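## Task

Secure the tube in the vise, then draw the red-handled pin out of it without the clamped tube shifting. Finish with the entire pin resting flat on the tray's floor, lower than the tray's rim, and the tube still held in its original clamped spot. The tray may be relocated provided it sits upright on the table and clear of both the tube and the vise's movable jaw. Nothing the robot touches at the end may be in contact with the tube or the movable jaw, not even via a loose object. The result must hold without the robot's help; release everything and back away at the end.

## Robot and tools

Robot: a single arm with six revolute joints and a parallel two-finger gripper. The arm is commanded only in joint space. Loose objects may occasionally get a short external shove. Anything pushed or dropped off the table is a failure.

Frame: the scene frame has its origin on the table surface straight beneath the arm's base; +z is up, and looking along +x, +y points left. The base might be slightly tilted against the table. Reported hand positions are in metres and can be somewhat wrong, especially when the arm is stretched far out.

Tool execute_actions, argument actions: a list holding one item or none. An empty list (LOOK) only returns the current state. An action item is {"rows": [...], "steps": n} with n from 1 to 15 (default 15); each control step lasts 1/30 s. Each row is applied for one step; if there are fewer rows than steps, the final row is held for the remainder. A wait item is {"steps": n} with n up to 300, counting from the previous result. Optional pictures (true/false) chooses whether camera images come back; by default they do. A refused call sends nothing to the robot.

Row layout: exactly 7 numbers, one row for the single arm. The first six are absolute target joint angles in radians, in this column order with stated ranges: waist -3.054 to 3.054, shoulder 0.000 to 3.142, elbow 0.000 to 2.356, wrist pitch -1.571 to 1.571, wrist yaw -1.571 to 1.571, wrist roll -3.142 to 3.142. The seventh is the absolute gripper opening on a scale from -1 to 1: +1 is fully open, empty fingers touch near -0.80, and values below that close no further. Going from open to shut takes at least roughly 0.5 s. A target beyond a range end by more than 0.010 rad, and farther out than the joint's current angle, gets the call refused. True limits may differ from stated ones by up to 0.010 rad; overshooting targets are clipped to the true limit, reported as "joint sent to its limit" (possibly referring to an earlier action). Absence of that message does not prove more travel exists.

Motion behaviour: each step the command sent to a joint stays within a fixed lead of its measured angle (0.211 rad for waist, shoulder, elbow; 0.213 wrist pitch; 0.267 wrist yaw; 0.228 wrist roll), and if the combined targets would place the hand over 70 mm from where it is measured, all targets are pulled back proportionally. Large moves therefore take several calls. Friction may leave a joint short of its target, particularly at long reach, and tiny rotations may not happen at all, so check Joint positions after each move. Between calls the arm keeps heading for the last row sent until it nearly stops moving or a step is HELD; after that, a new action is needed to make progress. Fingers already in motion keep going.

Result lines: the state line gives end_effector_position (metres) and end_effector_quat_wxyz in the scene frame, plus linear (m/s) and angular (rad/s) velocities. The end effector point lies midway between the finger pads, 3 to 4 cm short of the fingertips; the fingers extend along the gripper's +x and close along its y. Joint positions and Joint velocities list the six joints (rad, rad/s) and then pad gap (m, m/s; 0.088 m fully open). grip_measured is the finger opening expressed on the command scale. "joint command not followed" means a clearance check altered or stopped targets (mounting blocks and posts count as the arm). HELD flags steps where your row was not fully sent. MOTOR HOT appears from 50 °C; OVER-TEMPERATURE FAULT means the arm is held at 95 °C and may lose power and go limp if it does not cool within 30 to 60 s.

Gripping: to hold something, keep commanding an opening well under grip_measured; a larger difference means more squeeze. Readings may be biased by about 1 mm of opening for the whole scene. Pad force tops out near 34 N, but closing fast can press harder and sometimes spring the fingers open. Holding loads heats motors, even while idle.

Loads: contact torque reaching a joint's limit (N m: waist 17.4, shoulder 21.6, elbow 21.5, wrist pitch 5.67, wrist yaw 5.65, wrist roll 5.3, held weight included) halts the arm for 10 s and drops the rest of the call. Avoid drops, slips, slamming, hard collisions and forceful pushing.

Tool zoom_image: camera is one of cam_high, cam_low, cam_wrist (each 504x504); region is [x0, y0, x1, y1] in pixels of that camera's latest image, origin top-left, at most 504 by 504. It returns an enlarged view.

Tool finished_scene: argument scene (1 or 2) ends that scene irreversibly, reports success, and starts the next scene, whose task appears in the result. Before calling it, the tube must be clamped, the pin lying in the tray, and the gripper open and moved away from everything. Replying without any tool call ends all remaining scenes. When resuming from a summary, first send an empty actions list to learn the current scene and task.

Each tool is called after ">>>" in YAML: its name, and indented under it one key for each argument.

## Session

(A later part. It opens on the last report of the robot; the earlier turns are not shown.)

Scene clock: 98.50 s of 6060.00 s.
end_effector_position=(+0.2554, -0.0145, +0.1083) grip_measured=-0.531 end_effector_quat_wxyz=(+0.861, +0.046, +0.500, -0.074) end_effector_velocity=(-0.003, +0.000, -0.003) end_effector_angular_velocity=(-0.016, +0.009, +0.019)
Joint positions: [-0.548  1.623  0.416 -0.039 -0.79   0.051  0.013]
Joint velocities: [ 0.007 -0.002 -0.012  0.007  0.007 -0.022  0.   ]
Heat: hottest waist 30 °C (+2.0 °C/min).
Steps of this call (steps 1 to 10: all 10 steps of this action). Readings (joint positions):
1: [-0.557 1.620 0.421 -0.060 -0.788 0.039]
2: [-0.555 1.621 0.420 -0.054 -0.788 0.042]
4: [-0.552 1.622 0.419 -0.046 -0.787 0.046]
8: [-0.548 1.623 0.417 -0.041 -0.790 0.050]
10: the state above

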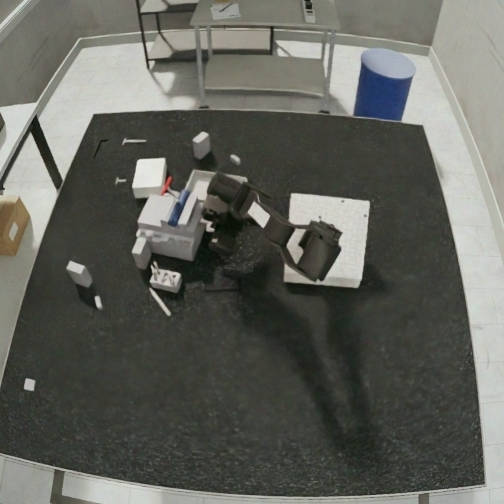

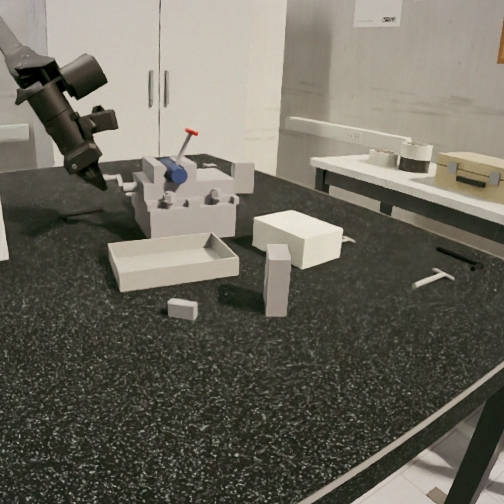

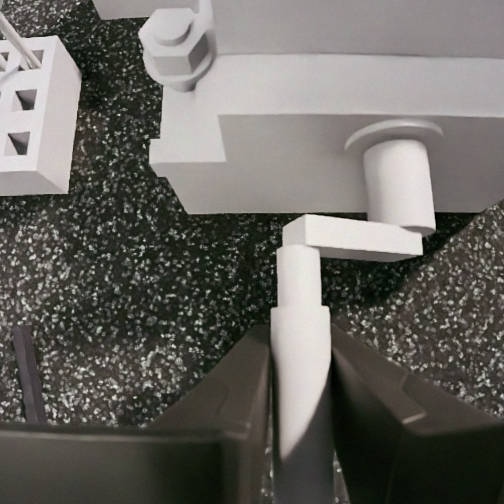

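Good. Two turns.

>>> execute_actions:
  actions:
    - {"rows":[[-0.636,1.652,0.461,-0.137,-0.799,-0.058,-0.8],[-0.636,1.652,0.461,-0.137,-0.799,-0.058,-0.8],[-0.636,1.652,0.461,-0.137,-0.799,-0.058,-0.8],[-0.636,1.652,0.461,-0.137,-0.799,-0.058,-0.8],[-0.707,1.721,0.494,-0.17,-0.819,-0.155,-0.8],[-0.707,1.721,0.494,-0.17,-0.819,-0.155,-0.8],[-0.707,1.721,0.494,-0.17,-0.819,-0.155,-0.8],[-0.707,1.721,0.494,-0.17,-0.819,-0.155,-0.8],[-0.752,1.806,0.506,-0.141,-0.831,-0.217,-0.8],[-0.752,1.806,0.506,-0.141,-0.831,-0.217,-0.8],[-0.752,1.806,0.506,-0.141,-0.831,-0.217,-0.8],[-0.757,1.89,0.491,-0.05,-0.832,-0.224,-0.8]]}
  pictures: false

>>> execute_actions:
  actions:
    - {"rows":[[-0.722,1.958,0.456,0.088,-0.822,-0.177,-0.8],[-0.722,1.958,0.456,0.088,-0.822,-0.177,-0.8],[-0.722,1.958,0.456,0.088,-0.822,-0.177,-0.8],[-0.722,1.958,0.456,0.088,-0.822,-0.177,-0.8],[-0.655,1.998,0.408,0.242,-0.805,-0.085,-0.8],[-0.655,1.998,0.408,0.242,-0.805,-0.085,-0.8],[-0.655,1.998,0.408,0.242,-0.805,-0.085,-0.8],[-0.655,1.998,0.408,0.242,-0.805,-0.085,-0.8],[-0.575,1.994,0.361,0.365,-0.783,0.024,-0.8],[-0.575,1.994,0.361,0.365,-0.783,0.024,-0.8],[-0.575,1.994,0.361,0.365,-0.783,0.024,-0.8],[-0.503,1.938,0.327,0.413,-0.764,0.124,-0.8]]}
  pictures: false

>>> execute_actions:
  actions:
    - {"rows":[[-0.459,1.84,0.316,0.369,-0.751,0.183,-0.8],[-0.459,1.84,0.316,0.369,-0.751,0.183,-0.8],[-0.459,1.84,0.316,0.369,-0.751,0.183,-0.8],[-0.459,1.84,0.316,0.369,-0.751,0.183,-0.8],[-0.454,1.73,0.331,0.248,-0.75,0.19,-0.8],[-0.454,1.73,0.331,0.248,-0.75,0.19,-0.8],[-0.454,1.73,0.331,0.248,-0.75,0.19,-0.8],[-0.454,1.73,0.331,0.248,-0.75,0.19,-0.8],[-0.49,1.649,0.367,0.095,-0.759,0.141,-0.8],[-0.49,1.649,0.367,0.095,-0.759,0.141,-0.8],[-0.49,1.649,0.367,0.095,-0.759,0.141,-0.8],[-0.556,1.622,0.414,-0.044,-0.777,0.051,-0.8]]}
  pictures: false

>>> execute_actions:
  actions:
    - {"rows":[[-0.636,1.652,0.461,-0.137,-0.799,-0.058,-0.8],[-0.636,1.652,0.461,-0.137,-0.799,-0.058,-0.8],[-0.636,1.652,0.461,-0.137,-0.799,-0.058,-0.8],[-0.636,1.652,0.461,-0.137,-0.799,-0.058,-0.8],[-0.707,1.721,0.494,-0.17,-0.819,-0.155,-0.8],[-0.707,1.721,0.494,-0.17,-0.819,-0.155,-0.8],[-0.707,1.721,0.494,-0.17,-0.819,-0.155,-0.8],[-0.707,1.721,0.494,-0.17,-0.819,-0.155,-0.8],[-0.752,1.806,0.506,-0.141,-0.831,-0.217,-0.8],[-0.752,1.806,0.506,-0.141,-0.831,-0.217,-0.8],[-0.752,1.806,0.506,-0.141,-0.831,-0.217,-0.8],[-0.757,1.89,0.491,-0.05,-0.832,-0.224,-0.8]]}
  pictures: false

>>> execute_actions:
  actions:
    - {"rows":[[-0.722,1.958,0.456,0.088,-0.822,-0.177,-0.8],[-0.722,1.958,0.456,0.088,-0.822,-0.177,-0.8],[-0.722,1.958,0.456,0.088,-0.822,-0.177,-0.8],[-0.722,1.958,0.456,0.088,-0.822,-0.177,-0.8],[-0.655,1.998,0.408,0.242,-0.805,-0.085,-0.8],[-0.655,1.998,0.408,0.242,-0.805,-0.085,-0.8],[-0.655,1.998,0.408,0.242,-0.805,-0.085,-0.8],[-0.655,1.998,0.408,0.242,-0.805,-0.085,-0.8],[-0.575,1.994,0.361,0.365,-0.783,0.024,-0.8],[-0.575,1.994,0.361,0.365,-0.783,0.024,-0.8],[-0.575,1.994,0.361,0.365,-0.783,0.024,-0.8],[-0.503,1.938,0.327,0.413,-0.764,0.124,-0.8]]}
  pictures: false

>>> execute_actions:
  actions:
    - {"rows":[[-0.459,1.84,0.316,0.369,-0.751,0.183,-0.8],[-0.459,1.84,0.316,0.369,-0.751,0.183,-0.8],[-0.459,1.84,0.316,0.369,-0.751,0.183,-0.8],[-0.459,1.84,0.316,0.369,-0.751,0.183,-0.8],[-0.454,1.73,0.331,0.248,-0.75,0.19,-0.8],[-0.454,1.73,0.331,0.248,-0.75,0.19,-0.8],[-0.454,1.73,0.331,0.248,-0.75,0.19,-0.8],[-0.454,1.73,0.331,0.248,-0.75,0.19,-0.8],[-0.49,1.649,0.367,0.095,-0.759,0.141,-0.8],[-0.49,1.649,0.367,0.095,-0.759,0.141,-0.8],[-0.49,1.649,0.367,0.095,-0.759,0.141,-0.8],[-0.556,1.622,0.414,-0.044,-0.777,0.051,-0.8]]}

>>> zoom_image:
  camera: "cam_low"
  region: [130, 110, 230, 210]

Scene clock: 122.07 s of 6060.00 s.
end_effector_position=(+0.2458, -0.0666, +0.1199) grip_measured=-0.530 end_effector_quat_wxyz=(+0.868, +0.044, +0.488, -0.079) end_effector_velocity=(-0.021, -0.075, -0.077) end_effector_angular_velocity=(+0.072, +0.095, -0.072)
Joint positions: [-0.757  1.828  0.487 -0.079 -0.834 -0.211  0.013]
Joint velocities: [-0.046  0.564 -0.002  0.359  0.007 -0.095 -0.001]
Heat: hottest wrist pitch 30 °C (+1.0 °C/min).
Steps of this call (steps 1 to 15: the robot went on to your last target; steps 16 to 692: nothing new was sent; steps 693 to 707: all 15 steps of this action). Readings (joint positions):
693: [-0.554 1.626 0.418 -0.045 -0.796 0.044]
694: [-0.569 1.629 0.427 -0.068 -0.804 0.024]
696: [-0.593 1.632 0.440 -0.096 -0.811 -0.006]
700: [-0.665 1.674 0.470 -0.148 -0.842 -0.097]
707: the state above

Scene clock: 122.57 s of 6060.00 s.
end_effector_position=(+0.2480, -0.0557, +0.0646) grip_measured=-0.531 end_effector_quat_wxyz=(+0.861, +0.047, +0.499, -0.083) end_effector_velocity=(+0.010, +0.089, -0.036) end_effector_angular_velocity=(+0.138, -0.009, +0.008)
Joint positions: [-0.551  1.962  0.354  0.361 -0.777  0.059  0.013]
Joint velocities: [ 0.364 -0.173 -0.193  0.344 -0.007  0.535 -0.001]
Heat: hottest wrist pitch 30 °C (+1.0 °C/min).
Steps of this call (steps 1 to 15: all 15 steps of this action). Readings (joint positions):
1: [-0.756 1.850 0.484 -0.056 -0.830 -0.212]
2: [-0.753 1.872 0.478 -0.022 -0.827 -0.208]
4: [-0.742 1.910 0.471 0.024 -0.827 -0.198]
8: [-0.690 1.965 0.433 0.162 -0.813 -0.129]
15: the state above

Scene clock: 123.07 s of 6060.00 s.
end_effector_position=(+0.2551, -0.0121, +0.0961) grip_measured=-0.532 end_effector_quat_wxyz=(+0.859, +0.055, +0.504, -0.072) end_effector_velocity=(+0.002, +0.002, +0.090) end_effector_angular_velocity=(-0.067, -0.049, +0.061)
Joint positions: [-0.509  1.656  0.39   0.043 -0.791  0.105  0.013]
Joint velocities: [-0.271 -0.3    0.188 -0.667 -0.066 -0.388 -0.   ]
Heat: hottest wrist pitch 30 °C (+1.0 °C/min).
Steps of this call (steps 1 to 15: all 15 steps of this action). Readings (joint positions):
1: [-0.535 1.945 0.348 0.367 -0.768 0.077]
2: [-0.514 1.927 0.343 0.367 -0.755 0.099]
4: [-0.486 1.896 0.333 0.367 -0.752 0.138]
8: [-0.452 1.796 0.332 0.292 -0.751 0.181]
15: the state above

Scene clock: 123.57 s of 6060.00 s.
end_effector_position=(+0.2457, -0.0664, +0.1198) grip_measured=-0.531 end_effector_quat_wxyz=(+0.868, +0.044, +0.488, -0.079) end_effector_velocity=(-0.022, -0.085, -0.082) end_effector_angular_velocity=(+0.030, +0.115, -0.079)
Joint positions: [-0.757  1.827  0.485 -0.077 -0.834 -0.211  0.013]
Joint velocities: [-0.042  0.598  0.002  0.388  0.051 -0.11  -0.   ]
Heat: hottest wrist pitch 30 °C (+1.0 °C/min).
Steps of this call (steps 1 to 15: all 15 steps of this action). Readings (joint positions):
1: [-0.526 1.652 0.404 0.006 -0.801 0.077]
2: [-0.548 1.651 0.417 -0.030 -0.815 0.049]
4: [-0.580 1.649 0.434 -0.074 -0.827 0.008]
8: [-0.658 1.675 0.467 -0.141 -0.851 -0.096]
15: the state above

Scene clock: 124.07 s of 6060.00 s.
end_effector_position=(+0.2481, -0.0557, +0.0646) grip_measured=-0.532 end_effector_quat_wxyz=(+0.861, +0.046, +0.499, -0.083) end_effector_velocity=(+0.007, +0.089, -0.039) end_effector_angular_velocity=(+0.156, -0.002, -0.020)
Joint positions: [-0.55   1.962  0.355  0.361 -0.777  0.058  0.013]
Joint velocities: [ 0.369 -0.168 -0.198  0.344 -0.007  0.564 -0.   ]
Heat: hottest wrist pitch 30 °C (+1.0 °C/min).
Steps of this call (steps 1 to 15: all 15 steps of this action). Readings (joint positions):
1: [-0.756 1.850 0.483 -0.053 -0.831 -0.212]
2: [-0.752 1.873 0.478 -0.020 -0.828 -0.209]
4: [-0.742 1.911 0.471 0.025 -0.827 -0.199]
8: [-0.690 1.965 0.433 0.163 -0.812 -0.129]
15: the state above

Scene clock: 124.57 s of 6060.00 s.
end_effector_position=(+0.2551, -0.0121, +0.0960) grip_measured=-0.533 end_effector_quat_wxyz=(+0.859, +0.055, +0.504, -0.071) end_effector_velocity=(-0.002, +0.001, +0.087) end_effector_angular_velocity=(-0.051, -0.034, +0.006)
Joint positions: [-0.509  1.656  0.39   0.043 -0.791  0.105  0.013]
Joint velocities: [-0.266 -0.3    0.183 -0.681 -0.051 -0.344  0.   ]
Heat: hottest wrist pitch 30 °C (+1.0 °C/min).
Steps of this call (steps 1 to 15: all 15 steps of this action). Readings (joint positions):
1: [-0.534 1.945 0.348 0.367 -0.767 0.077]
2: [-0.512 1.927 0.343 0.367 -0.754 0.099]
4: [-0.485 1.896 0.334 0.366 -0.751 0.138]
8: [-0.452 1.797 0.332 0.292 -0.751 0.181]
15: the state above

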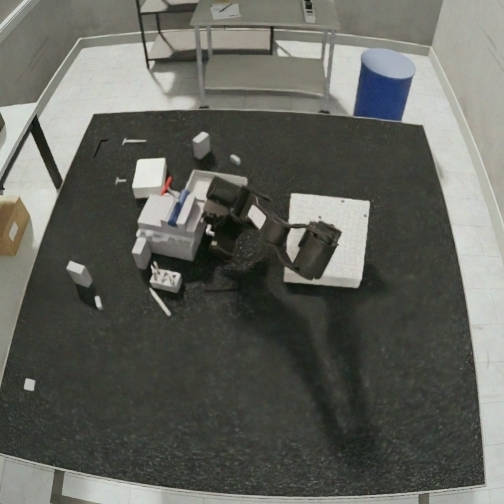

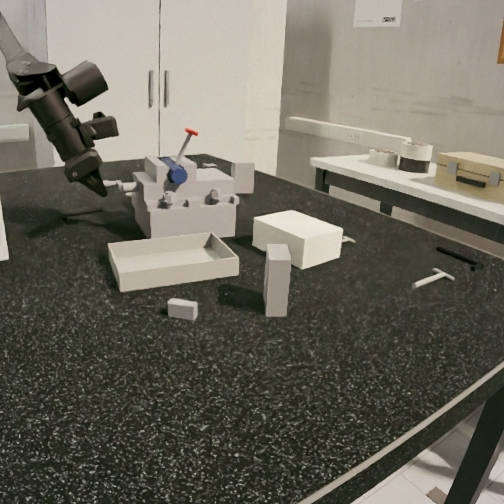

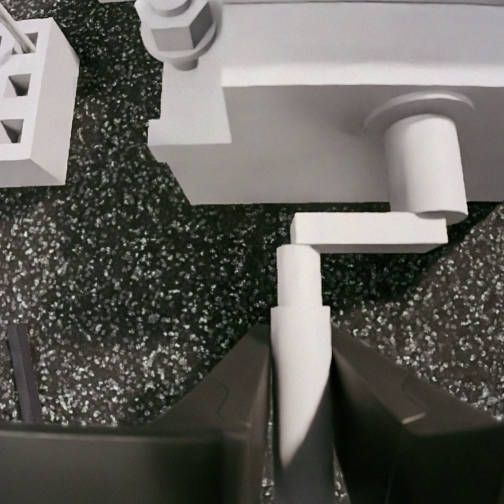

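Region (130, 110, 230, 210) of cam_low's 504x504 image, scaled by 5.040, with more detail than that image has.

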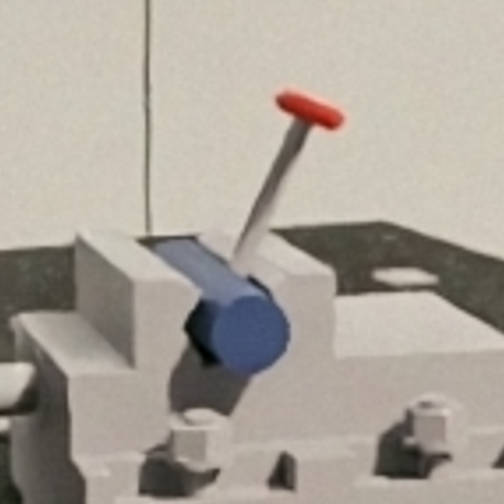

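Same pitch as before; about 2.3 turns remain. Doing 1⅔.

>>> execute_actions:
  actions:
    - {"rows":[[-0.636,1.652,0.461,-0.137,-0.799,-0.058,-0.8],[-0.636,1.652,0.461,-0.137,-0.799,-0.058,-0.8],[-0.636,1.652,0.461,-0.137,-0.799,-0.058,-0.8],[-0.636,1.652,0.461,-0.137,-0.799,-0.058,-0.8],[-0.707,1.721,0.494,-0.17,-0.819,-0.155,-0.8],[-0.707,1.721,0.494,-0.17,-0.819,-0.155,-0.8],[-0.707,1.721,0.494,-0.17,-0.819,-0.155,-0.8],[-0.707,1.721,0.494,-0.17,-0.819,-0.155,-0.8],[-0.752,1.806,0.506,-0.141,-0.831,-0.217,-0.8],[-0.752,1.806,0.506,-0.141,-0.831,-0.217,-0.8],[-0.752,1.806,0.506,-0.141,-0.831,-0.217,-0.8],[-0.757,1.89,0.491,-0.05,-0.832,-0.224,-0.8]]}
  pictures: false

>>> execute_actions:
  actions:
    - {"rows":[[-0.722,1.958,0.456,0.088,-0.822,-0.177,-0.8],[-0.722,1.958,0.456,0.088,-0.822,-0.177,-0.8],[-0.722,1.958,0.456,0.088,-0.822,-0.177,-0.8],[-0.722,1.958,0.456,0.088,-0.822,-0.177,-0.8],[-0.655,1.998,0.408,0.242,-0.805,-0.085,-0.8],[-0.655,1.998,0.408,0.242,-0.805,-0.085,-0.8],[-0.655,1.998,0.408,0.242,-0.805,-0.085,-0.8],[-0.655,1.998,0.408,0.242,-0.805,-0.085,-0.8],[-0.575,1.994,0.361,0.365,-0.783,0.024,-0.8],[-0.575,1.994,0.361,0.365,-0.783,0.024,-0.8],[-0.575,1.994,0.361,0.365,-0.783,0.024,-0.8],[-0.503,1.938,0.327,0.413,-0.764,0.124,-0.8]]}
  pictures: false

>>> execute_actions:
  actions:
    - {"rows":[[-0.459,1.84,0.316,0.369,-0.751,0.183,-0.8],[-0.459,1.84,0.316,0.369,-0.751,0.183,-0.8],[-0.459,1.84,0.316,0.369,-0.751,0.183,-0.8],[-0.459,1.84,0.316,0.369,-0.751,0.183,-0.8],[-0.454,1.73,0.331,0.248,-0.75,0.19,-0.8],[-0.454,1.73,0.331,0.248,-0.75,0.19,-0.8],[-0.454,1.73,0.331,0.248,-0.75,0.19,-0.8],[-0.454,1.73,0.331,0.248,-0.75,0.19,-0.8],[-0.49,1.649,0.367,0.095,-0.759,0.141,-0.8],[-0.49,1.649,0.367,0.095,-0.759,0.141,-0.8],[-0.49,1.649,0.367,0.095,-0.759,0.141,-0.8],[-0.556,1.622,0.414,-0.044,-0.777,0.051,-0.8]]}
  pictures: false

>>> execute_actions:
  actions:
    - {"rows":[[-0.636,1.652,0.461,-0.137,-0.799,-0.058,-0.8],[-0.636,1.652,0.461,-0.137,-0.799,-0.058,-0.8],[-0.636,1.652,0.461,-0.137,-0.799,-0.058,-0.8],[-0.636,1.652,0.461,-0.137,-0.799,-0.058,-0.8],[-0.707,1.721,0.494,-0.17,-0.819,-0.155,-0.8],[-0.707,1.721,0.494,-0.17,-0.819,-0.155,-0.8],[-0.707,1.721,0.494,-0.17,-0.819,-0.155,-0.8],[-0.707,1.721,0.494,-0.17,-0.819,-0.155,-0.8],[-0.752,1.806,0.506,-0.141,-0.831,-0.217,-0.8],[-0.752,1.806,0.506,-0.141,-0.831,-0.217,-0.8],[-0.752,1.806,0.506,-0.141,-0.831,-0.217,-0.8],[-0.757,1.89,0.491,-0.05,-0.832,-0.224,-0.8]]}
  pictures: false

>>> execute_actions:
  actions:
    - {"rows":[[-0.722,1.958,0.456,0.088,-0.822,-0.177,-0.8],[-0.722,1.958,0.456,0.088,-0.822,-0.177,-0.8],[-0.722,1.958,0.456,0.088,-0.822,-0.177,-0.8],[-0.722,1.958,0.456,0.088,-0.822,-0.177,-0.8],[-0.655,1.998,0.408,0.242,-0.805,-0.085,-0.8],[-0.655,1.998,0.408,0.242,-0.805,-0.085,-0.8],[-0.655,1.998,0.408,0.242,-0.805,-0.085,-0.8],[-0.655,1.998,0.408,0.242,-0.805,-0.085,-0.8],[-0.575,1.994,0.361,0.365,-0.783,0.024,-0.8],[-0.575,1.994,0.361,0.365,-0.783,0.024,-0.8],[-0.575,1.994,0.361,0.365,-0.783,0.024,-0.8],[-0.503,1.938,0.327,0.413,-0.764,0.124,-0.8]]}
  pictures: false

Scene clock: 145.63 s of 6060.00 s.
end_effector_position=(+0.2456, -0.0666, +0.1195) grip_measured=-0.532 end_effector_quat_wxyz=(+0.867, +0.045, +0.489, -0.079) end_effector_velocity=(-0.022, -0.071, -0.077) end_effector_angular_velocity=(+0.094, +0.091, -0.080)
Joint positions: [-0.756  1.829  0.487 -0.08  -0.834 -0.212  0.013]
Joint velocities: [-0.046  0.549 -0.007  0.344 -0.007 -0.081 -0.001]
Heat: hottest waist 29 °C (-1.0 °C/min).
Steps of this call (steps 1 to 30: the robot went on to your last target; steps 31 to 617: nothing new was sent; steps 618 to 632: all 15 steps of this action). Readings (joint positions):
618: [-0.556 1.626 0.421 -0.054 -0.794 0.041]
619: [-0.572 1.627 0.430 -0.077 -0.800 0.019]
621: [-0.596 1.631 0.441 -0.101 -0.807 -0.010]
625: [-0.666 1.674 0.471 -0.149 -0.837 -0.098]
632: the state above

Scene clock: 146.13 s of 6060.00 s.
end_effector_position=(+0.2479, -0.0558, +0.0643) grip_measured=-0.533 end_effector_quat_wxyz=(+0.861, +0.046, +0.500, -0.083) end_effector_velocity=(+0.008, +0.086, -0.038) end_effector_angular_velocity=(+0.132, -0.009, -0.012)
Joint positions: [-0.55   1.963  0.354  0.361 -0.776  0.058  0.013]
Joint velocities: [ 0.364 -0.164 -0.198  0.359  0.007  0.549 -0.001]
Heat: hottest waist 29 °C (-1.0 °C/min).
Steps of this call (steps 1 to 15: all 15 steps of this action). Readings (joint positions):
1: [-0.755 1.851 0.484 -0.057 -0.830 -0.212]
2: [-0.752 1.873 0.478 -0.022 -0.828 -0.209]
4: [-0.742 1.911 0.471 0.024 -0.827 -0.199]
8: [-0.691 1.965 0.433 0.161 -0.812 -0.130]
15: the state above

Scene clock: 146.63 s of 6060.00 s.
end_effector_position=(+0.2550, -0.0121, +0.0959) grip_measured=-0.534 end_effector_quat_wxyz=(+0.859, +0.055, +0.504, -0.071) end_effector_velocity=(-0.000, -0.002, +0.090) end_effector_angular_velocity=(-0.082, -0.041, +0.028)
Joint positions: [-0.509  1.656  0.389  0.043 -0.791  0.105  0.013]
Joint velocities: [-0.271 -0.305  0.188 -0.681 -0.037 -0.374 -0.001]
Heat: hottest waist 29 °C (-1.0 °C/min).
Steps of this call (steps 1 to 15: all 15 steps of this action). Readings (joint positions):
1: [-0.534 1.946 0.348 0.367 -0.767 0.077]
2: [-0.513 1.928 0.343 0.367 -0.753 0.098]
4: [-0.485 1.897 0.334 0.366 -0.751 0.138]
8: [-0.451 1.797 0.332 0.292 -0.751 0.181]
15: the state above

Scene clock: 147.13 s of 6060.00 s.
end_effector_position=(+0.2455, -0.0662, +0.1195) grip_measured=-0.533 end_effector_quat_wxyz=(+0.868, +0.044, +0.488, -0.079) end_effector_velocity=(-0.023, -0.078, -0.082) end_effector_angular_velocity=(+0.057, +0.117, -0.062)
Joint positions: [-0.756  1.827  0.484 -0.077 -0.835 -0.211  0.013]
Joint velocities: [-0.042  0.589  0.002  0.359  0.022 -0.125 -0.   ]
Heat: hottest waist 29 °C (-1.0 °C/min).
Steps of this call (steps 1 to 15: all 15 steps of this action). Readings (joint positions):
1: [-0.525 1.651 0.402 0.008 -0.799 0.078]
2: [-0.547 1.650 0.416 -0.029 -0.814 0.050]
4: [-0.579 1.649 0.434 -0.074 -0.827 0.009]
8: [-0.657 1.675 0.467 -0.141 -0.850 -0.095]
15: the state above

Scene clock: 147.63 s of 6060.00 s.
end_effector_position=(+0.2479, -0.0560, +0.0643) grip_measured=-0.534 end_effector_quat_wxyz=(+0.861, +0.046, +0.500, -0.083) end_effector_velocity=(+0.011, +0.089, -0.038) end_effector_angular_velocity=(+0.138, -0.014, +0.011)
Joint positions: [-0.55   1.963  0.355  0.361 -0.775  0.058  0.013]
Joint velocities: [ 0.374 -0.164 -0.198  0.374 -0.007  0.549 -0.001]
Heat: hottest waist 29 °C (-1.0 °C/min).
Steps of this call (steps 1 to 15: all 15 steps of this action). Readings (joint positions):
1: [-0.755 1.850 0.483 -0.053 -0.831 -0.212]
2: [-0.752 1.873 0.477 -0.020 -0.828 -0.209]
4: [-0.743 1.910 0.470 0.025 -0.828 -0.200]
8: [-0.691 1.965 0.432 0.163 -0.812 -0.131]
15: the state above

>>> execute_actions:
  actions:
    - {"rows":[[-0.459,1.84,0.316,0.369,-0.751,0.183,-1],[-0.459,1.84,0.316,0.369,-0.751,0.183,-1],[-0.459,1.84,0.316,0.369,-0.751,0.183,-1],[-0.459,1.84,0.316,0.369,-0.751,0.183,-1],[-0.454,1.73,0.331,0.248,-0.75,0.19,-1],[-0.454,1.73,0.331,0.248,-0.75,0.19,-1],[-0.454,1.73,0.331,0.248,-0.75,0.19,-1],[-0.454,1.73,0.331,0.248,-0.75,0.19,-1],[-0.49,1.649,0.367,0.095,-0.759,0.141,-1],[-0.49,1.649,0.367,0.095,-0.759,0.141,-1],[-0.49,1.649,0.367,0.095,-0.759,0.141,-1],[-0.556,1.622,0.414,-0.044,-0.777,0.051,-1]]}
  pictures: false

>>> execute_actions:
  actions:
    - {"rows":[[-0.636,1.652,0.461,-0.137,-0.799,-0.058,-1],[-0.636,1.652,0.461,-0.137,-0.799,-0.058,-1],[-0.636,1.652,0.461,-0.137,-0.799,-0.058,-1],[-0.636,1.652,0.461,-0.137,-0.799,-0.058,-1],[-0.707,1.721,0.494,-0.17,-0.819,-0.155,-1],[-0.707,1.721,0.494,-0.17,-0.819,-0.155,-1],[-0.707,1.721,0.494,-0.17,-0.819,-0.155,-1],[-0.707,1.721,0.494,-0.17,-0.819,-0.155,-1],[-0.752,1.806,0.506,-0.141,-0.831,-0.217,-1]]}
  pictures: false

Scene clock: 154.70 s of 6060.00 s.
end_effector_position=(+0.2550, -0.0120, +0.0958) grip_measured=-0.535 end_effector_quat_wxyz=(+0.859, +0.055, +0.504, -0.071) end_effector_velocity=(-0.001, +0.001, +0.089) end_effector_angular_velocity=(-0.053, -0.040, +0.032)
Joint positions: [-0.508  1.656  0.389  0.044 -0.791  0.106  0.013]
Joint velocities: [-0.276 -0.295  0.188 -0.681 -0.066 -0.374 -0.   ]
Heat: hottest waist 28 °C (-2.0 °C/min).
Steps of this call (steps 1 to 30: the robot went on to your last target; steps 31 to 197: nothing new was sent; steps 198 to 212: all 15 steps of this action). Readings (joint positions):
198: [-0.509 1.930 0.328 0.407 -0.762 0.121]
199: [-0.495 1.915 0.327 0.399 -0.753 0.134]
201: [-0.476 1.887 0.323 0.386 -0.752 0.159]
205: [-0.449 1.793 0.327 0.300 -0.750 0.188]
212: the state above

Scene clock: 155.20 s of 6060.00 s.
end_effector_position=(+0.2473, -0.0546, +0.1257) grip_measured=-0.535 end_effector_quat_wxyz=(+0.868, +0.045, +0.490, -0.070) end_effector_velocity=(-0.006, -0.031, -0.012) end_effector_angular_velocity=(+0.026, +0.033, -0.023)
Joint positions: [-0.744  1.771  0.492 -0.138 -0.848 -0.208  0.013]
Joint velocities: [-0.066  0.188  0.051  0.007 -0.007 -0.11  -0.   ]
Heat: hottest waist 28 °C (-2.0 °C/min).
Steps of this call (steps 1 to 15: all 15 steps of this action). Readings (joint positions):
1: [-0.525 1.651 0.402 0.008 -0.800 0.078]
2: [-0.547 1.651 0.416 -0.029 -0.814 0.050]
4: [-0.579 1.650 0.434 -0.074 -0.826 0.008]
8: [-0.657 1.676 0.467 -0.141 -0.850 -0.095]
15: the state above

>>> execute_actions:
  actions:
    - {"rows":[[-0.757,1.89,0.491,-0.05,-0.832,-0.224,-1],[-0.757,1.89,0.491,-0.05,-0.832,-0.224,-1],[-0.757,1.89,0.491,-0.05,-0.832,-0.224,-1],[-0.757,1.89,0.491,-0.05,-0.832,-0.224,-1],[-0.722,1.958,0.456,0.088,-0.822,-0.177,-1],[-0.722,1.958,0.456,0.088,-0.822,-0.177,-1],[-0.722,1.958,0.456,0.088,-0.822,-0.177,-1],[-0.722,1.958,0.456,0.088,-0.822,-0.177,-1],[-0.655,2.005,0.408,0.242,-0.805,-0.085,-1]]}
  pictures: false

Scene clock: 159.33 s of 6060.00 s.
end_effector_position=(+0.2447, -0.0746, +0.0818) grip_measured=-0.535 end_effector_quat_wxyz=(+0.863, +0.046, +0.496, -0.080) end_effector_velocity=(-0.004, +0.016, -0.033) end_effector_angular_velocity=(+0.064, +0.010, -0.010)
Joint positions: [-0.674  1.983  0.422  0.202 -0.816 -0.109  0.013]
Joint velocities: [ 0.11   0.076 -0.09   0.242 -0.022  0.168 -0.   ]
Heat: hottest waist 28 °C (-2.0 °C/min).
Steps of this call (steps 1 to 30: the robot went on to your last target; steps 31 to 109: nothing new was sent; steps 110 to 124: all 15 steps of this action). Readings (joint positions):
110: [-0.752 1.803 0.499 -0.131 -0.844 -0.222]
111: [-0.756 1.817 0.499 -0.115 -0.842 -0.228]
113: [-0.759 1.849 0.498 -0.087 -0.840 -0.231]
117: [-0.744 1.916 0.473 0.023 -0.831 -0.208]
124: the state above

>>> execute_actions:
  actions:
    - {"rows":[[-0.575,1.994,0.361,0.365,-0.783,0.024,-1],[-0.575,1.994,0.361,0.365,-0.783,0.024,-1],[-0.575,1.994,0.361,0.365,-0.783,0.024,-1],[-0.575,1.994,0.361,0.365,-0.783,0.024,-1],[-0.503,1.938,0.327,0.413,-0.764,0.124,-1],[-0.503,1.938,0.327,0.413,-0.764,0.124,-1],[-0.503,1.938,0.327,0.413,-0.764,0.124,-1],[-0.503,1.938,0.327,0.413,-0.764,0.124,-1],[-0.459,1.84,0.316,0.369,-0.751,0.183,-1]]}
  pictures: false

Scene clock: 167.00 s of 6060.00 s.
end_effector_position=(+0.2494, -0.0514, +0.0641) grip_measured=-0.535 end_effector_quat_wxyz=(+0.860, +0.030, +0.496, -0.117) end_effector_velocity=(+0.003, +0.025, -0.005) end_effector_angular_velocity=(-0.013, +0.018, +0.006)
Joint positions: [-0.487  1.896  0.328  0.375 -0.68   0.145  0.013]
Joint velocities: [ 0.115 -0.105 -0.032 -0.007  0.051  0.11  -0.   ]
Heat: hottest wrist pitch 29 °C (-1.0 °C/min).
Steps of this call (steps 1 to 30: the robot went on to your last target; steps 31 to 215: nothing new was sent; steps 216 to 230: all 15 steps of this action). Readings (joint positions):
216: [-0.652 1.992 0.403 0.257 -0.813 -0.074]
217: [-0.637 1.992 0.393 0.284 -0.806 -0.053]
219: [-0.617 1.992 0.380 0.316 -0.799 -0.026]
223: [-0.560 1.963 0.347 0.377 -0.755 0.053]
230: the state above

>>> execute_actions:
  actions:
    - {"rows":[[-0.45,1.835,0.31,0.385,-0.77,0.18,-1],[-0.44,1.83,0.305,0.39,-0.785,0.18,-1],[-0.425,1.825,0.3,0.395,-0.8,0.18,-1]]}

>>> zoom_image:
  camera: "cam_low"
  region: [110, 80, 240, 210]

Scene clock: 170.60 s of 6060.00 s.
end_effector_position=(+0.2509, -0.0400, +0.0625) grip_measured=-0.536 end_effector_quat_wxyz=(+0.861, +0.041, +0.496, -0.107) end_effector_velocity=(-0.001, +0.007, -0.001) end_effector_angular_velocity=(+0.029, +0.005, +0.024)
Joint positions: [-0.456  1.865  0.315  0.386 -0.695  0.195  0.013]
Joint velocities: [ 0.002 -0.007 -0.002 -0.007 -0.037 -0.007 -0.   ]
Heat: hottest shoulder 29 °C (-1.0 °C/min).
Steps of this call (steps 1 to 30: the robot went on to your last target; steps 31 to 93: nothing new was sent; steps 94 to 108: all 15 steps of this action). Readings (joint positions):
94: [-0.466 1.878 0.325 0.372 -0.679 0.171]
95: [-0.465 1.877 0.324 0.372 -0.679 0.173]
97: [-0.461 1.873 0.321 0.376 -0.681 0.180]
101: [-0.457 1.869 0.318 0.382 -0.688 0.190]
108: the state above

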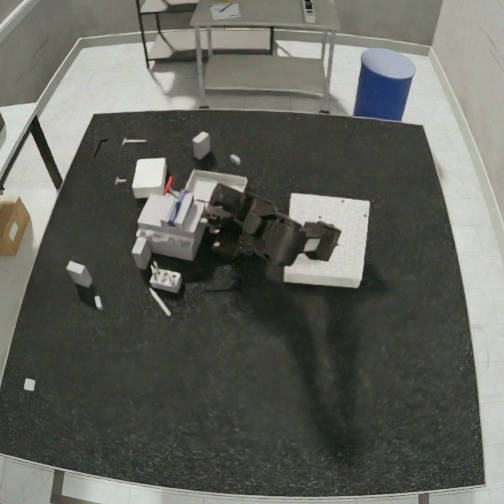

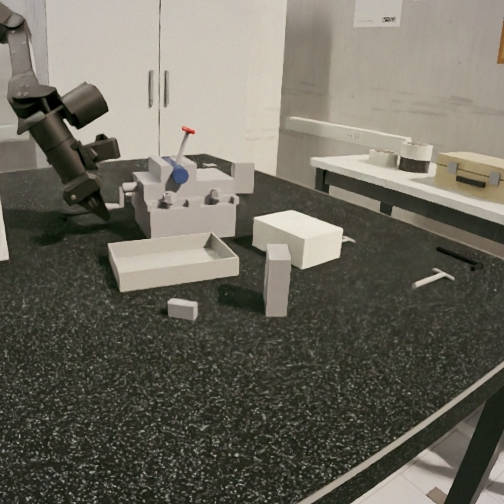

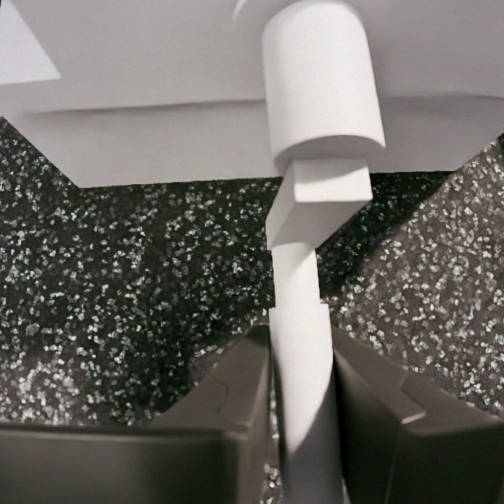

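Region (110, 80, 240, 210) of cam_low's 504x504 image, scaled by 3.877, with more detail than that image has.

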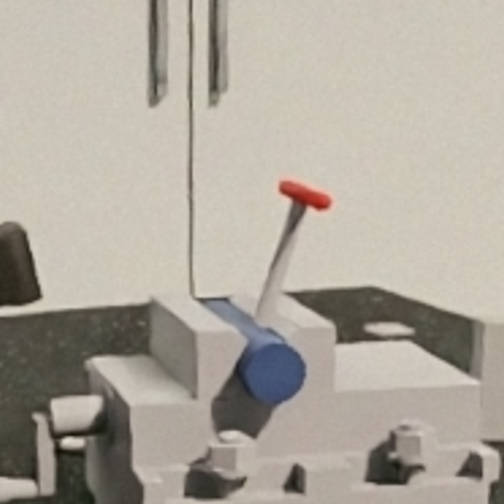

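>>> execute_actions:
  actions: []

>>> execute_actions:
  actions:
    - {"rows":[[-0.46,1.87,0.318,0.39,-0.74,0.18,-1],[-0.465,1.875,0.318,0.39,-0.74,0.18,-1],[-0.465,1.875,0.318,0.39,-0.74,0.18,-0.8],[-0.465,1.875,0.318,0.39,-0.74,0.18,-0.6],[-0.465,1.875,0.318,0.39,-0.74,0.18,-0.4],[-0.465,1.875,0.318,0.39,-0.74,0.18,-0.2],[-0.465,1.875,0.318,0.39,-0.74,0.18,0.1]],"steps":15}
  pictures: false

>>> execute_actions:
  actions:
    - {"rows":[[-0.48,1.862,0.329,0.352,-0.745,0.16,0.1],[-0.495,1.849,0.341,0.314,-0.75,0.14,0.1],[-0.51,1.836,0.352,0.276,-0.754,0.12,0.1],[-0.525,1.823,0.364,0.238,-0.759,0.1,0.1],[-0.54,1.81,0.375,0.2,-0.763,0.08,0.1],[-0.555,1.797,0.387,0.162,-0.768,0.06,0.1],[-0.57,1.784,0.398,0.124,-0.773,0.04,0.1],[-0.585,1.771,0.41,0.086,-0.777,0.02,0.1],[-0.6,1.758,0.421,0.048,-0.782,0,0.1],[-0.615,1.745,0.433,0.01,-0.787,-0.02,0.1],[-0.63,1.732,0.444,-0.028,-0.791,-0.04,0.1],[-0.645,1.719,0.456,-0.066,-0.796,-0.06,0.1],[-0.66,1.706,0.467,-0.104,-0.8,-0.08,0.1],[-0.675,1.693,0.479,-0.142,-0.805,-0.1,0.1],[-0.69,1.68,0.49,-0.18,-0.81,-0.12,0.1]],"steps":15}

Scene clock: 201.47 s of 6060.00 s.
end_effector_position=(+0.2509, -0.0372, +0.0626) grip_measured=-0.536 end_effector_quat_wxyz=(+0.862, +0.039, +0.496, -0.100) end_effector_velocity=(-0.002, +0.002, -0.001) end_effector_angular_velocity=(-0.002, +0.010, +0.020)
Joint positions: [-0.452  1.859  0.311  0.39  -0.705  0.19   0.013]
Joint velocities: [ 0.002 -0.002 -0.002 -0.007 -0.007 -0.022 -0.   ]
Heat: hottest wrist yaw 42 °C (+13.1 °C/min).
Steps of this call (steps 1 to 15: the robot went on to your last target; steps 16 to 926: nothing new was sent). Readings (joint positions):
1: [-0.456 1.865 0.315 0.386 -0.696 0.195]
2: [-0.456 1.865 0.315 0.386 -0.696 0.195]
4: [-0.455 1.865 0.315 0.386 -0.697 0.195]
8: [-0.455 1.864 0.315 0.386 -0.698 0.195]
926: the state above
The arm was judged still, so your last target was given up. Only a new action makes it travel on or press farther. Fingers that are still opening or closing keep moving.

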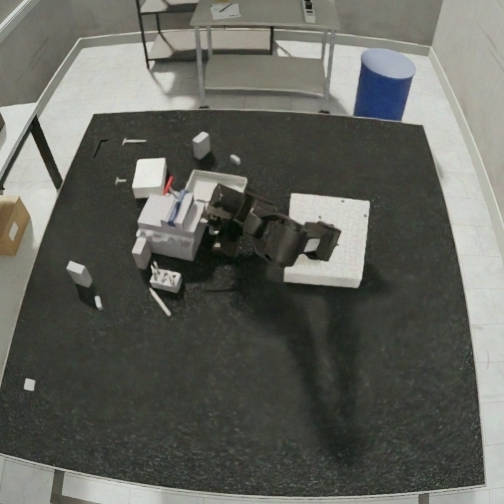

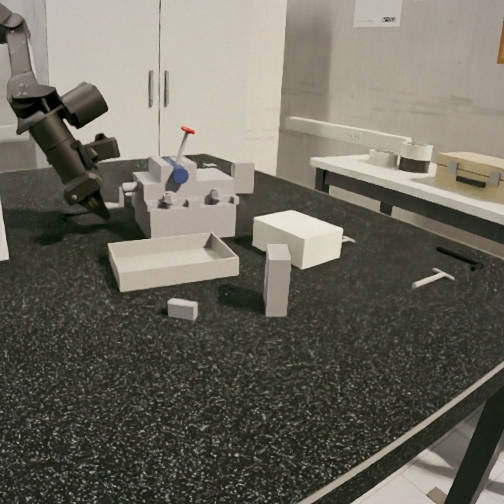

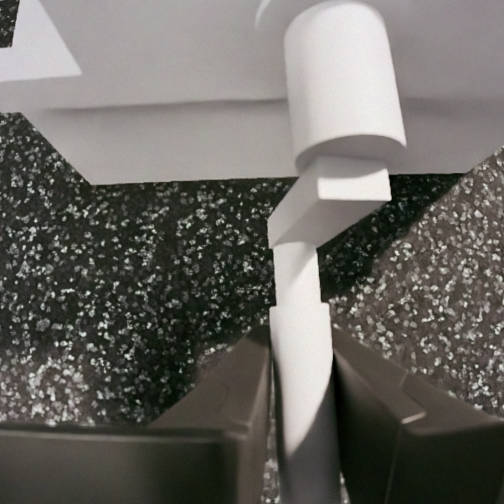

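Scene clock: 201.97 s of 6060.00 s.
end_effector_position=(+0.2505, -0.0346, +0.0619) grip_measured=+0.032 end_effector_quat_wxyz=(+0.861, +0.050, +0.498, -0.087) end_effector_velocity=(-0.005, +0.003, -0.003) end_effector_angular_velocity=(+0.025, +0.017, -0.002)
Joint positions: [-0.461  1.87   0.313  0.392 -0.741  0.186  0.041]
Joint velocities: [-0.002  0.002 -0.002 -0.022 -0.022 -0.007  0.026]
Heat: hottest wrist yaw 41 °C (+12.0 °C/min).
Steps of this call (steps 1 to 15: all 15 steps of this action). Readings (joint positions):
1: [-0.453 1.861 0.311 0.391 -0.706 0.190]
2: [-0.455 1.864 0.311 0.391 -0.709 0.190]
4: [-0.458 1.868 0.312 0.392 -0.715 0.189]
8: [-0.461 1.870 0.313 0.392 -0.735 0.186]
15: the state above

Scene clock: 202.47 s of 6060.00 s.
end_effector_position=(+0.2484, -0.0419, +0.1081) grip_measured=+0.099 end_effector_quat_wxyz=(+0.858, +0.052, +0.503, -0.093) end_effector_velocity=(-0.013, +0.007, +0.139) end_effector_angular_velocity=(+0.019, -0.031, +0.032)
Joint positions: [-0.635  1.733  0.441 -0.05  -0.788 -0.047  0.044]
Joint velocities: [-0.447 -0.388  0.33  -1.121 -0.139 -0.608  0.   ]
Heat: hottest wrist yaw 41 °C (+12.1 °C/min).
Steps of this call (steps 1 to 15: all 15 steps of this action). Readings (joint positions):
1: [-0.462 1.870 0.314 0.386 -0.741 0.182]
2: [-0.467 1.869 0.317 0.370 -0.741 0.174]
4: [-0.484 1.862 0.327 0.323 -0.743 0.150]
8: [-0.534 1.821 0.364 0.203 -0.757 0.086]
15: the state above

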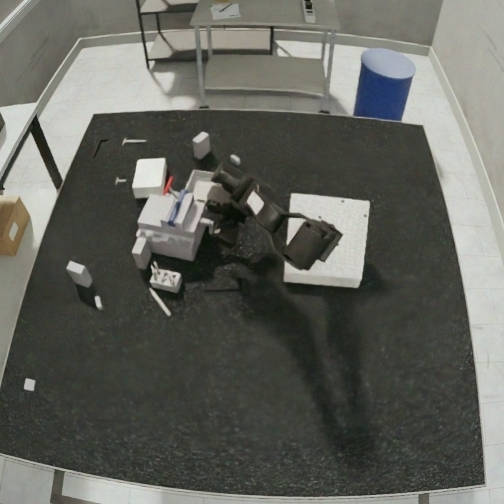

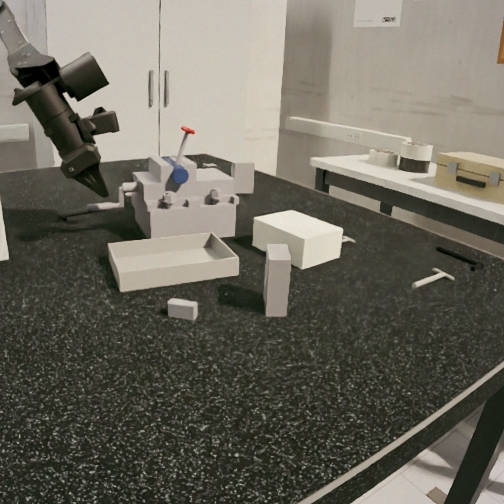

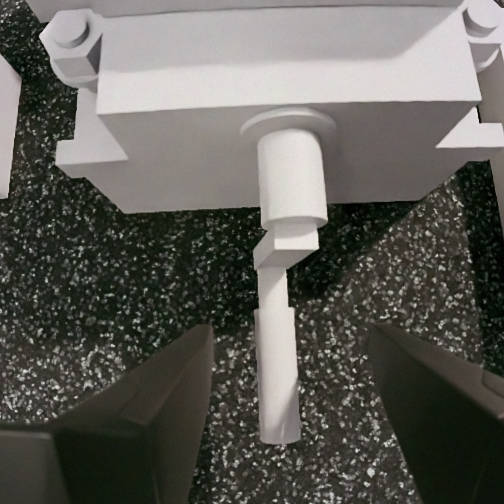

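>>> execute_actions:
  actions:
    - {"rows":[[-0.76,1.6,0.42,0.12,-0.83,0.05,0.1]],"steps":14}
  pictures: false

>>> execute_actions:
  actions:
    - {"rows":[[-0.774,1.677,0.316,0.544,-0.832,0.237,0.1]],"steps":15}
  pictures: false

>>> execute_actions:
  actions:
    - {"rows":[[-0.762,1.704,0.33,0.579,-0.818,0.256,0.1],[-0.75,1.73,0.343,0.613,-0.804,0.275,0.1],[-0.739,1.756,0.357,0.648,-0.79,0.294,0.1],[-0.727,1.783,0.37,0.682,-0.776,0.313,0.1],[-0.715,1.809,0.384,0.716,-0.762,0.333,0.1],[-0.704,1.835,0.398,0.751,-0.748,0.352,0.1],[-0.692,1.862,0.411,0.785,-0.734,0.371,0.1],[-0.68,1.888,0.425,0.82,-0.72,0.39,0.1],[-0.668,1.915,0.438,0.854,-0.706,0.409,0.1],[-0.657,1.941,0.452,0.889,-0.692,0.428,0.1],[-0.645,1.967,0.466,0.923,-0.677,0.447,0.1],[-0.633,1.994,0.479,0.958,-0.663,0.467,0.1],[-0.621,2.02,0.493,0.992,-0.649,0.486,0.1],[-0.61,2.047,0.506,1.027,-0.635,0.505,0.1],[-0.598,2.073,0.52,1.061,-0.621,0.524,0.1]],"steps":15}
  pictures: false

>>> execute_actions:
  actions:
    - {"steps":12}

>>> zoom_image:
  camera: "cam_low"
  region: [110,80,240,210]

Scene clock: 212.00 s of 6060.00 s.
end_effector_position=(+0.2739, -0.0500, +0.1682) grip_measured=+0.100 end_effector_quat_wxyz=(+0.917, +0.024, +0.386, -0.095) end_effector_velocity=(+0.005, +0.001, +0.011) end_effector_angular_velocity=(-0.027, -0.054, +0.023)
Joint positions: [-0.755  1.61   0.431  0.107 -0.824  0.04   0.044]
Joint velocities: [-0.012 -0.022 -0.012  0.066 -0.007  0.022 -0.   ]
Heat: hottest wrist yaw 37 °C (+9.0 °C/min).
Steps of this call (steps 1 to 30: the robot went on to your last target; steps 31 to 272: nothing new was sent; steps 273 to 286: all 14 steps of this action). Readings (joint positions):
273: [-0.692 1.678 0.470 -0.143 -0.810 -0.088]
274: [-0.707 1.665 0.458 -0.096 -0.812 -0.057]
276: [-0.732 1.638 0.448 -0.006 -0.816 -0.016]
280: [-0.750 1.614 0.443 0.075 -0.822 0.023]
286: the state above

Scene clock: 212.50 s of 6060.00 s.
end_effector_position=(+0.2853, -0.0577, +0.1797) grip_measured=+0.100 end_effector_quat_wxyz=(+0.949, +0.022, +0.300, -0.089) end_effector_velocity=(-0.001, -0.000, -0.002) end_effector_angular_velocity=(-0.004, -0.027, +0.014)
Joint positions: [-0.769  1.669  0.328  0.526 -0.828  0.227  0.044]
Joint velocities: [-0.002  0.022 -0.032  0.095 -0.007  0.022 -0.   ]
Heat: hottest wrist yaw 37 °C (+9.1 °C/min).
Steps of this call (steps 1 to 15: all 15 steps of this action). Readings (joint positions):
1: [-0.756 1.616 0.415 0.158 -0.827 0.079]
2: [-0.760 1.624 0.397 0.207 -0.828 0.116]
4: [-0.765 1.645 0.364 0.293 -0.828 0.164]
8: [-0.768 1.665 0.335 0.451 -0.828 0.208]
15: the state above

Scene clock: 213.00 s of 6060.00 s.
end_effector_position=(+0.3516, -0.0806, +0.1803) grip_measured=+0.100 end_effector_quat_wxyz=(+0.967, +0.015, +0.237, -0.094) end_effector_velocity=(+0.174, -0.039, -0.016) end_effector_angular_velocity=(-0.041, -0.374, +0.061)
Joint positions: [-0.639  1.976  0.464  0.943 -0.674  0.454  0.044]
Joint velocities: [ 0.349  0.774  0.403  0.989  0.403  0.535 -0.   ]
Heat: hottest wrist yaw 37 °C (+9.0 °C/min).
Steps of this call (steps 1 to 15: all 15 steps of this action). Readings (joint positions):
1: [-0.769 1.673 0.328 0.536 -0.828 0.232]
2: [-0.768 1.683 0.328 0.554 -0.827 0.240]
4: [-0.756 1.713 0.332 0.597 -0.814 0.264]
8: [-0.717 1.802 0.370 0.710 -0.768 0.326]
15: the state above

Scene clock: 213.40 s of 6060.00 s.
end_effector_position=(+0.3702, -0.0842, +0.1777) grip_measured=+0.100 end_effector_quat_wxyz=(+0.972, +0.016, +0.216, -0.090) end_effector_velocity=(+0.005, -0.001, -0.000) end_effector_angular_velocity=(+0.006, -0.015, +0.004)
Joint positions: [-0.6    2.061  0.507  1.052 -0.629  0.516  0.044]
Joint velocities: [ 0.007  0.027  0.012  0.037  0.007  0.022 -0.   ]
Heat: hottest wrist yaw 37 °C (+9.1 °C/min).
Steps of this call (steps 1 to 12: the robot went on to your last target). Readings (joint positions):
1: [-0.628 1.999 0.476 0.969 -0.662 0.469]
2: [-0.620 2.016 0.485 0.989 -0.654 0.481]
4: [-0.609 2.038 0.495 1.017 -0.644 0.496]
8: [-0.602 2.055 0.504 1.043 -0.633 0.511]
12: the state above

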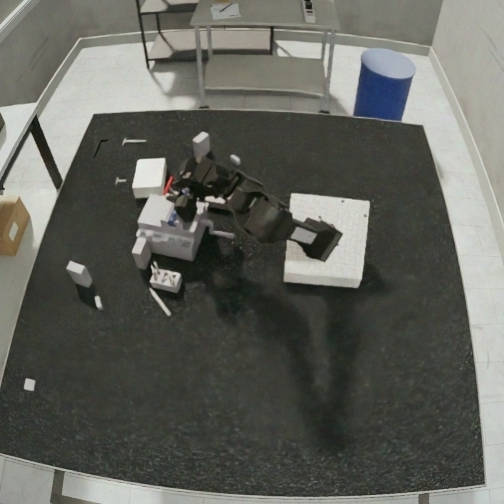

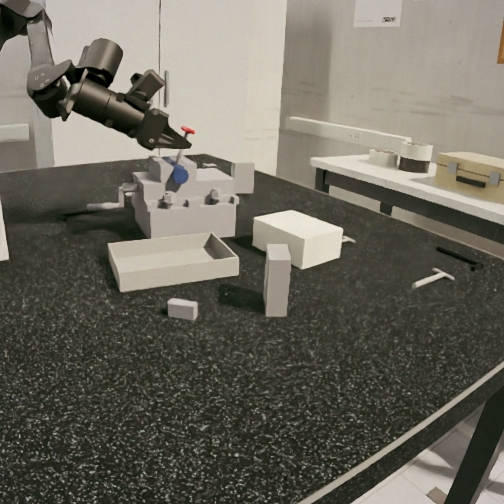

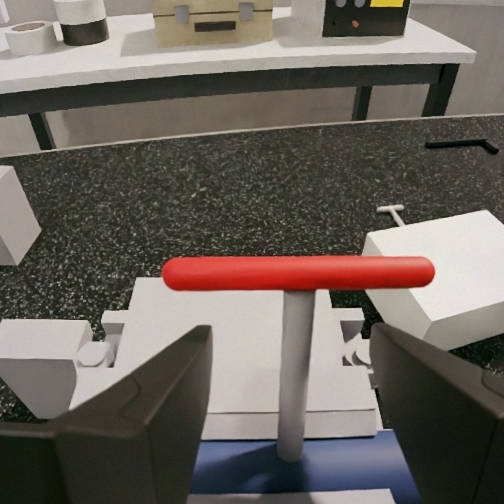

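Region (110, 80, 240, 210) of cam_low's 504x504 image, scaled by 3.877, with more detail than that image has.

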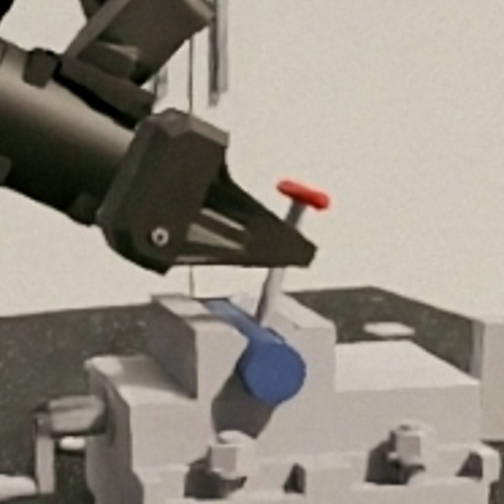

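Move up ~1 cm along the pin, +5 mm a, and close.

>>> execute_actions:
  actions:
    - {"rows":[[-0.61,2.068,0.569,1.002,-0.631,0.517,0.0],[-0.61,2.068,0.569,1.002,-0.631,0.517,-0.1],[-0.61,2.068,0.569,1.002,-0.631,0.517,-0.2],[-0.61,2.068,0.569,1.002,-0.631,0.517,-0.3],[-0.61,2.068,0.569,1.002,-0.631,0.517,-0.35],[-0.61,2.068,0.569,1.002,-0.631,0.517,-0.4],[-0.61,2.068,0.569,1.002,-0.631,0.517,-0.45],[-0.61,2.068,0.569,1.002,-0.631,0.517,-0.5],[-0.61,2.068,0.569,1.002,-0.631,0.517,-0.55],[-0.61,2.068,0.569,1.002,-0.631,0.517,-0.6],[-0.61,2.068,0.569,1.002,-0.631,0.517,-0.65],[-0.61,2.068,0.569,1.002,-0.631,0.517,-0.7],[-0.61,2.068,0.569,1.002,-0.631,0.517,-0.8],[-0.61,2.068,0.569,1.002,-0.631,0.517,-0.95]],"steps":15}
  pictures: false

>>> execute_actions:
  actions:
    - {"rows":[[-0.61,2.068,0.569,1.002,-0.631,0.517,-0.95],[-0.61,2.068,0.569,1.002,-0.631,0.517,-0.95],[-0.61,2.068,0.569,1.002,-0.631,0.517,-0.95],[-0.61,2.068,0.569,1.002,-0.631,0.517,-0.95],[-0.62,2.058,0.579,1.002,-0.628,0.517,-0.95],[-0.63,2.048,0.589,1.002,-0.625,0.517,-0.95],[-0.64,2.038,0.599,1.002,-0.62,0.517,-0.95],[-0.65,2.028,0.609,1.005,-0.615,0.517,-0.95],[-0.66,2.018,0.619,1.008,-0.61,0.517,-0.95],[-0.67,2.008,0.629,1.011,-0.605,0.517,-0.95],[-0.68,1.998,0.64,1.014,-0.6,0.515,-0.95],[-0.69,1.986,0.653,1.018,-0.593,0.512,-0.95],[-0.7,1.973,0.666,1.022,-0.586,0.51,-0.95]],"steps":15}
  pictures: false

>>> execute_actions:
  actions:
    - {"steps":45}

>>> zoom_image:
  camera: "cam_low"
  region: [110,80,240,210]

Scene clock: 224.10 s of 6060.00 s.
end_effector_position=(+0.3801, -0.0875, +0.1837) grip_measured=-0.632 end_effector_quat_wxyz=(+0.972, +0.018, +0.217, -0.090) end_effector_velocity=(-0.000, +0.002, -0.001) end_effector_angular_velocity=(-0.008, +0.013, +0.023)
Joint positions: [-0.604  2.066  0.557  1.006 -0.634  0.517  0.008]
Joint velocities: [-0.002 -0.002  0.002 -0.007 -0.022 -0.022 -0.001]
Heat: hottest wrist yaw 34 °C (+5.1 °C/min).
Steps of this call (steps 1 to 30: the robot went on to your last target; steps 31 to 306: nothing new was sent; steps 307 to 321: all 15 steps of this action). Readings (joint positions):
307: [-0.598 2.066 0.516 1.050 -0.627 0.519]
308: [-0.599 2.066 0.525 1.038 -0.627 0.519]
310: [-0.601 2.066 0.540 1.027 -0.627 0.519]
314: [-0.604 2.066 0.553 1.012 -0.627 0.519]
321: the state above

Scene clock: 224.60 s of 6060.00 s.
end_effector_position=(+0.3852, -0.0856, +0.1910) grip_measured=-0.632 end_effector_quat_wxyz=(+0.973, +0.019, +0.216, -0.083) end_effector_velocity=(+0.005, +0.004, +0.012) end_effector_angular_velocity=(+0.001, -0.014, +0.008)
Joint positions: [-0.612  2.052  0.582  0.972 -0.652  0.517  0.008]
Joint velocities: [-0.007 -0.032  0.022 -0.037 -0.007  0.007 -0.   ]
Heat: hottest wrist yaw 34 °C (+5.0 °C/min).
Steps of this call (steps 1 to 15: all 15 steps of this action). Readings (joint positions):
1: [-0.604 2.066 0.557 1.006 -0.635 0.517]
2: [-0.604 2.066 0.557 1.006 -0.635 0.517]
4: [-0.604 2.066 0.557 1.006 -0.635 0.517]
8: [-0.608 2.063 0.566 0.995 -0.644 0.517]
15: the state above

Scene clock: 226.10 s of 6060.00 s.
end_effector_position=(+0.3884, -0.0855, +0.2073) grip_measured=-0.632 end_effector_quat_wxyz=(+0.977, +0.010, +0.199, -0.081) end_effector_velocity=(-0.000, -0.002, +0.004) end_effector_angular_velocity=(-0.011, -0.009, -0.007)
Joint positions: [-0.634  2.028  0.596  0.97  -0.656  0.515  0.008]
Joint velocities: [-0.007 -0.007  0.002 -0.007  0.007 -0.007 -0.   ]
Heat: hottest wrist yaw 34 °C (+5.1 °C/min).
Steps of this call (steps 1 to 30: the robot went on to your last target; steps 31 to 45: nothing new was sent). Readings (joint positions):
1: [-0.612 2.051 0.583 0.972 -0.652 0.517]
2: [-0.612 2.050 0.583 0.971 -0.652 0.517]
4: [-0.613 2.049 0.584 0.970 -0.652 0.517]
8: [-0.615 2.046 0.586 0.970 -0.652 0.516]
45: the state above
The arm was judged still, so your last target was given up. Only a new action makes it travel on or press farther. Fingers that are still opening or closing keep moving.

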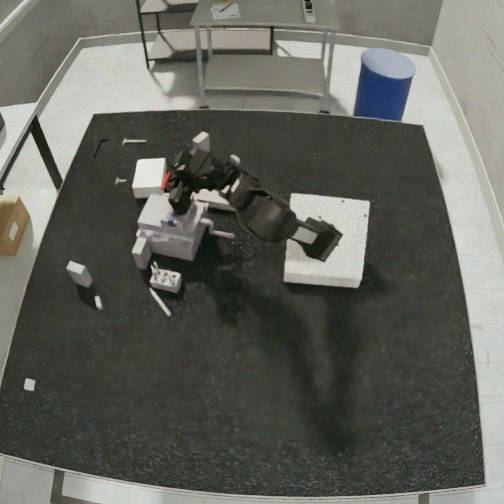

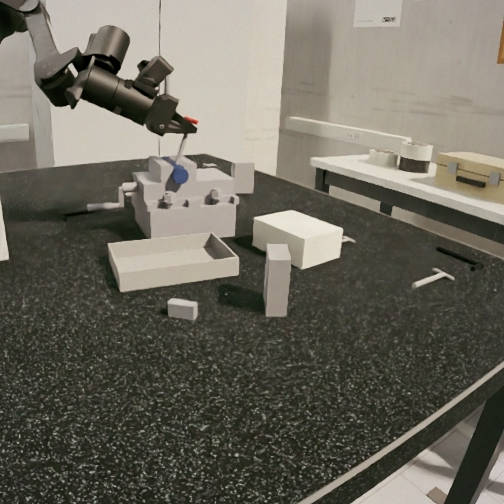

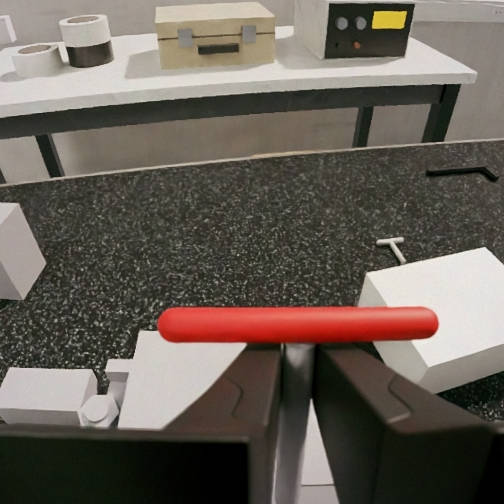

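Region (110, 80, 240, 210) of cam_low's 504x504 image, scaled by 3.877, with more detail than that image has.

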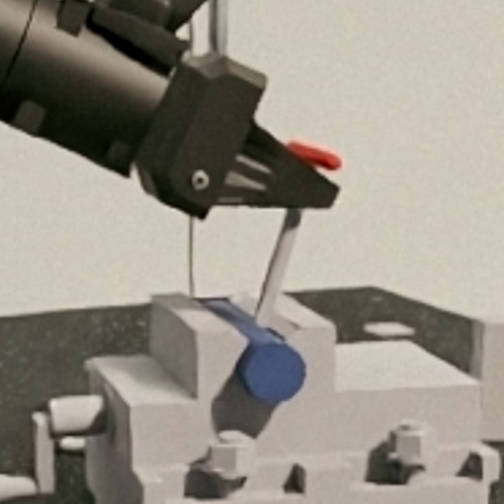

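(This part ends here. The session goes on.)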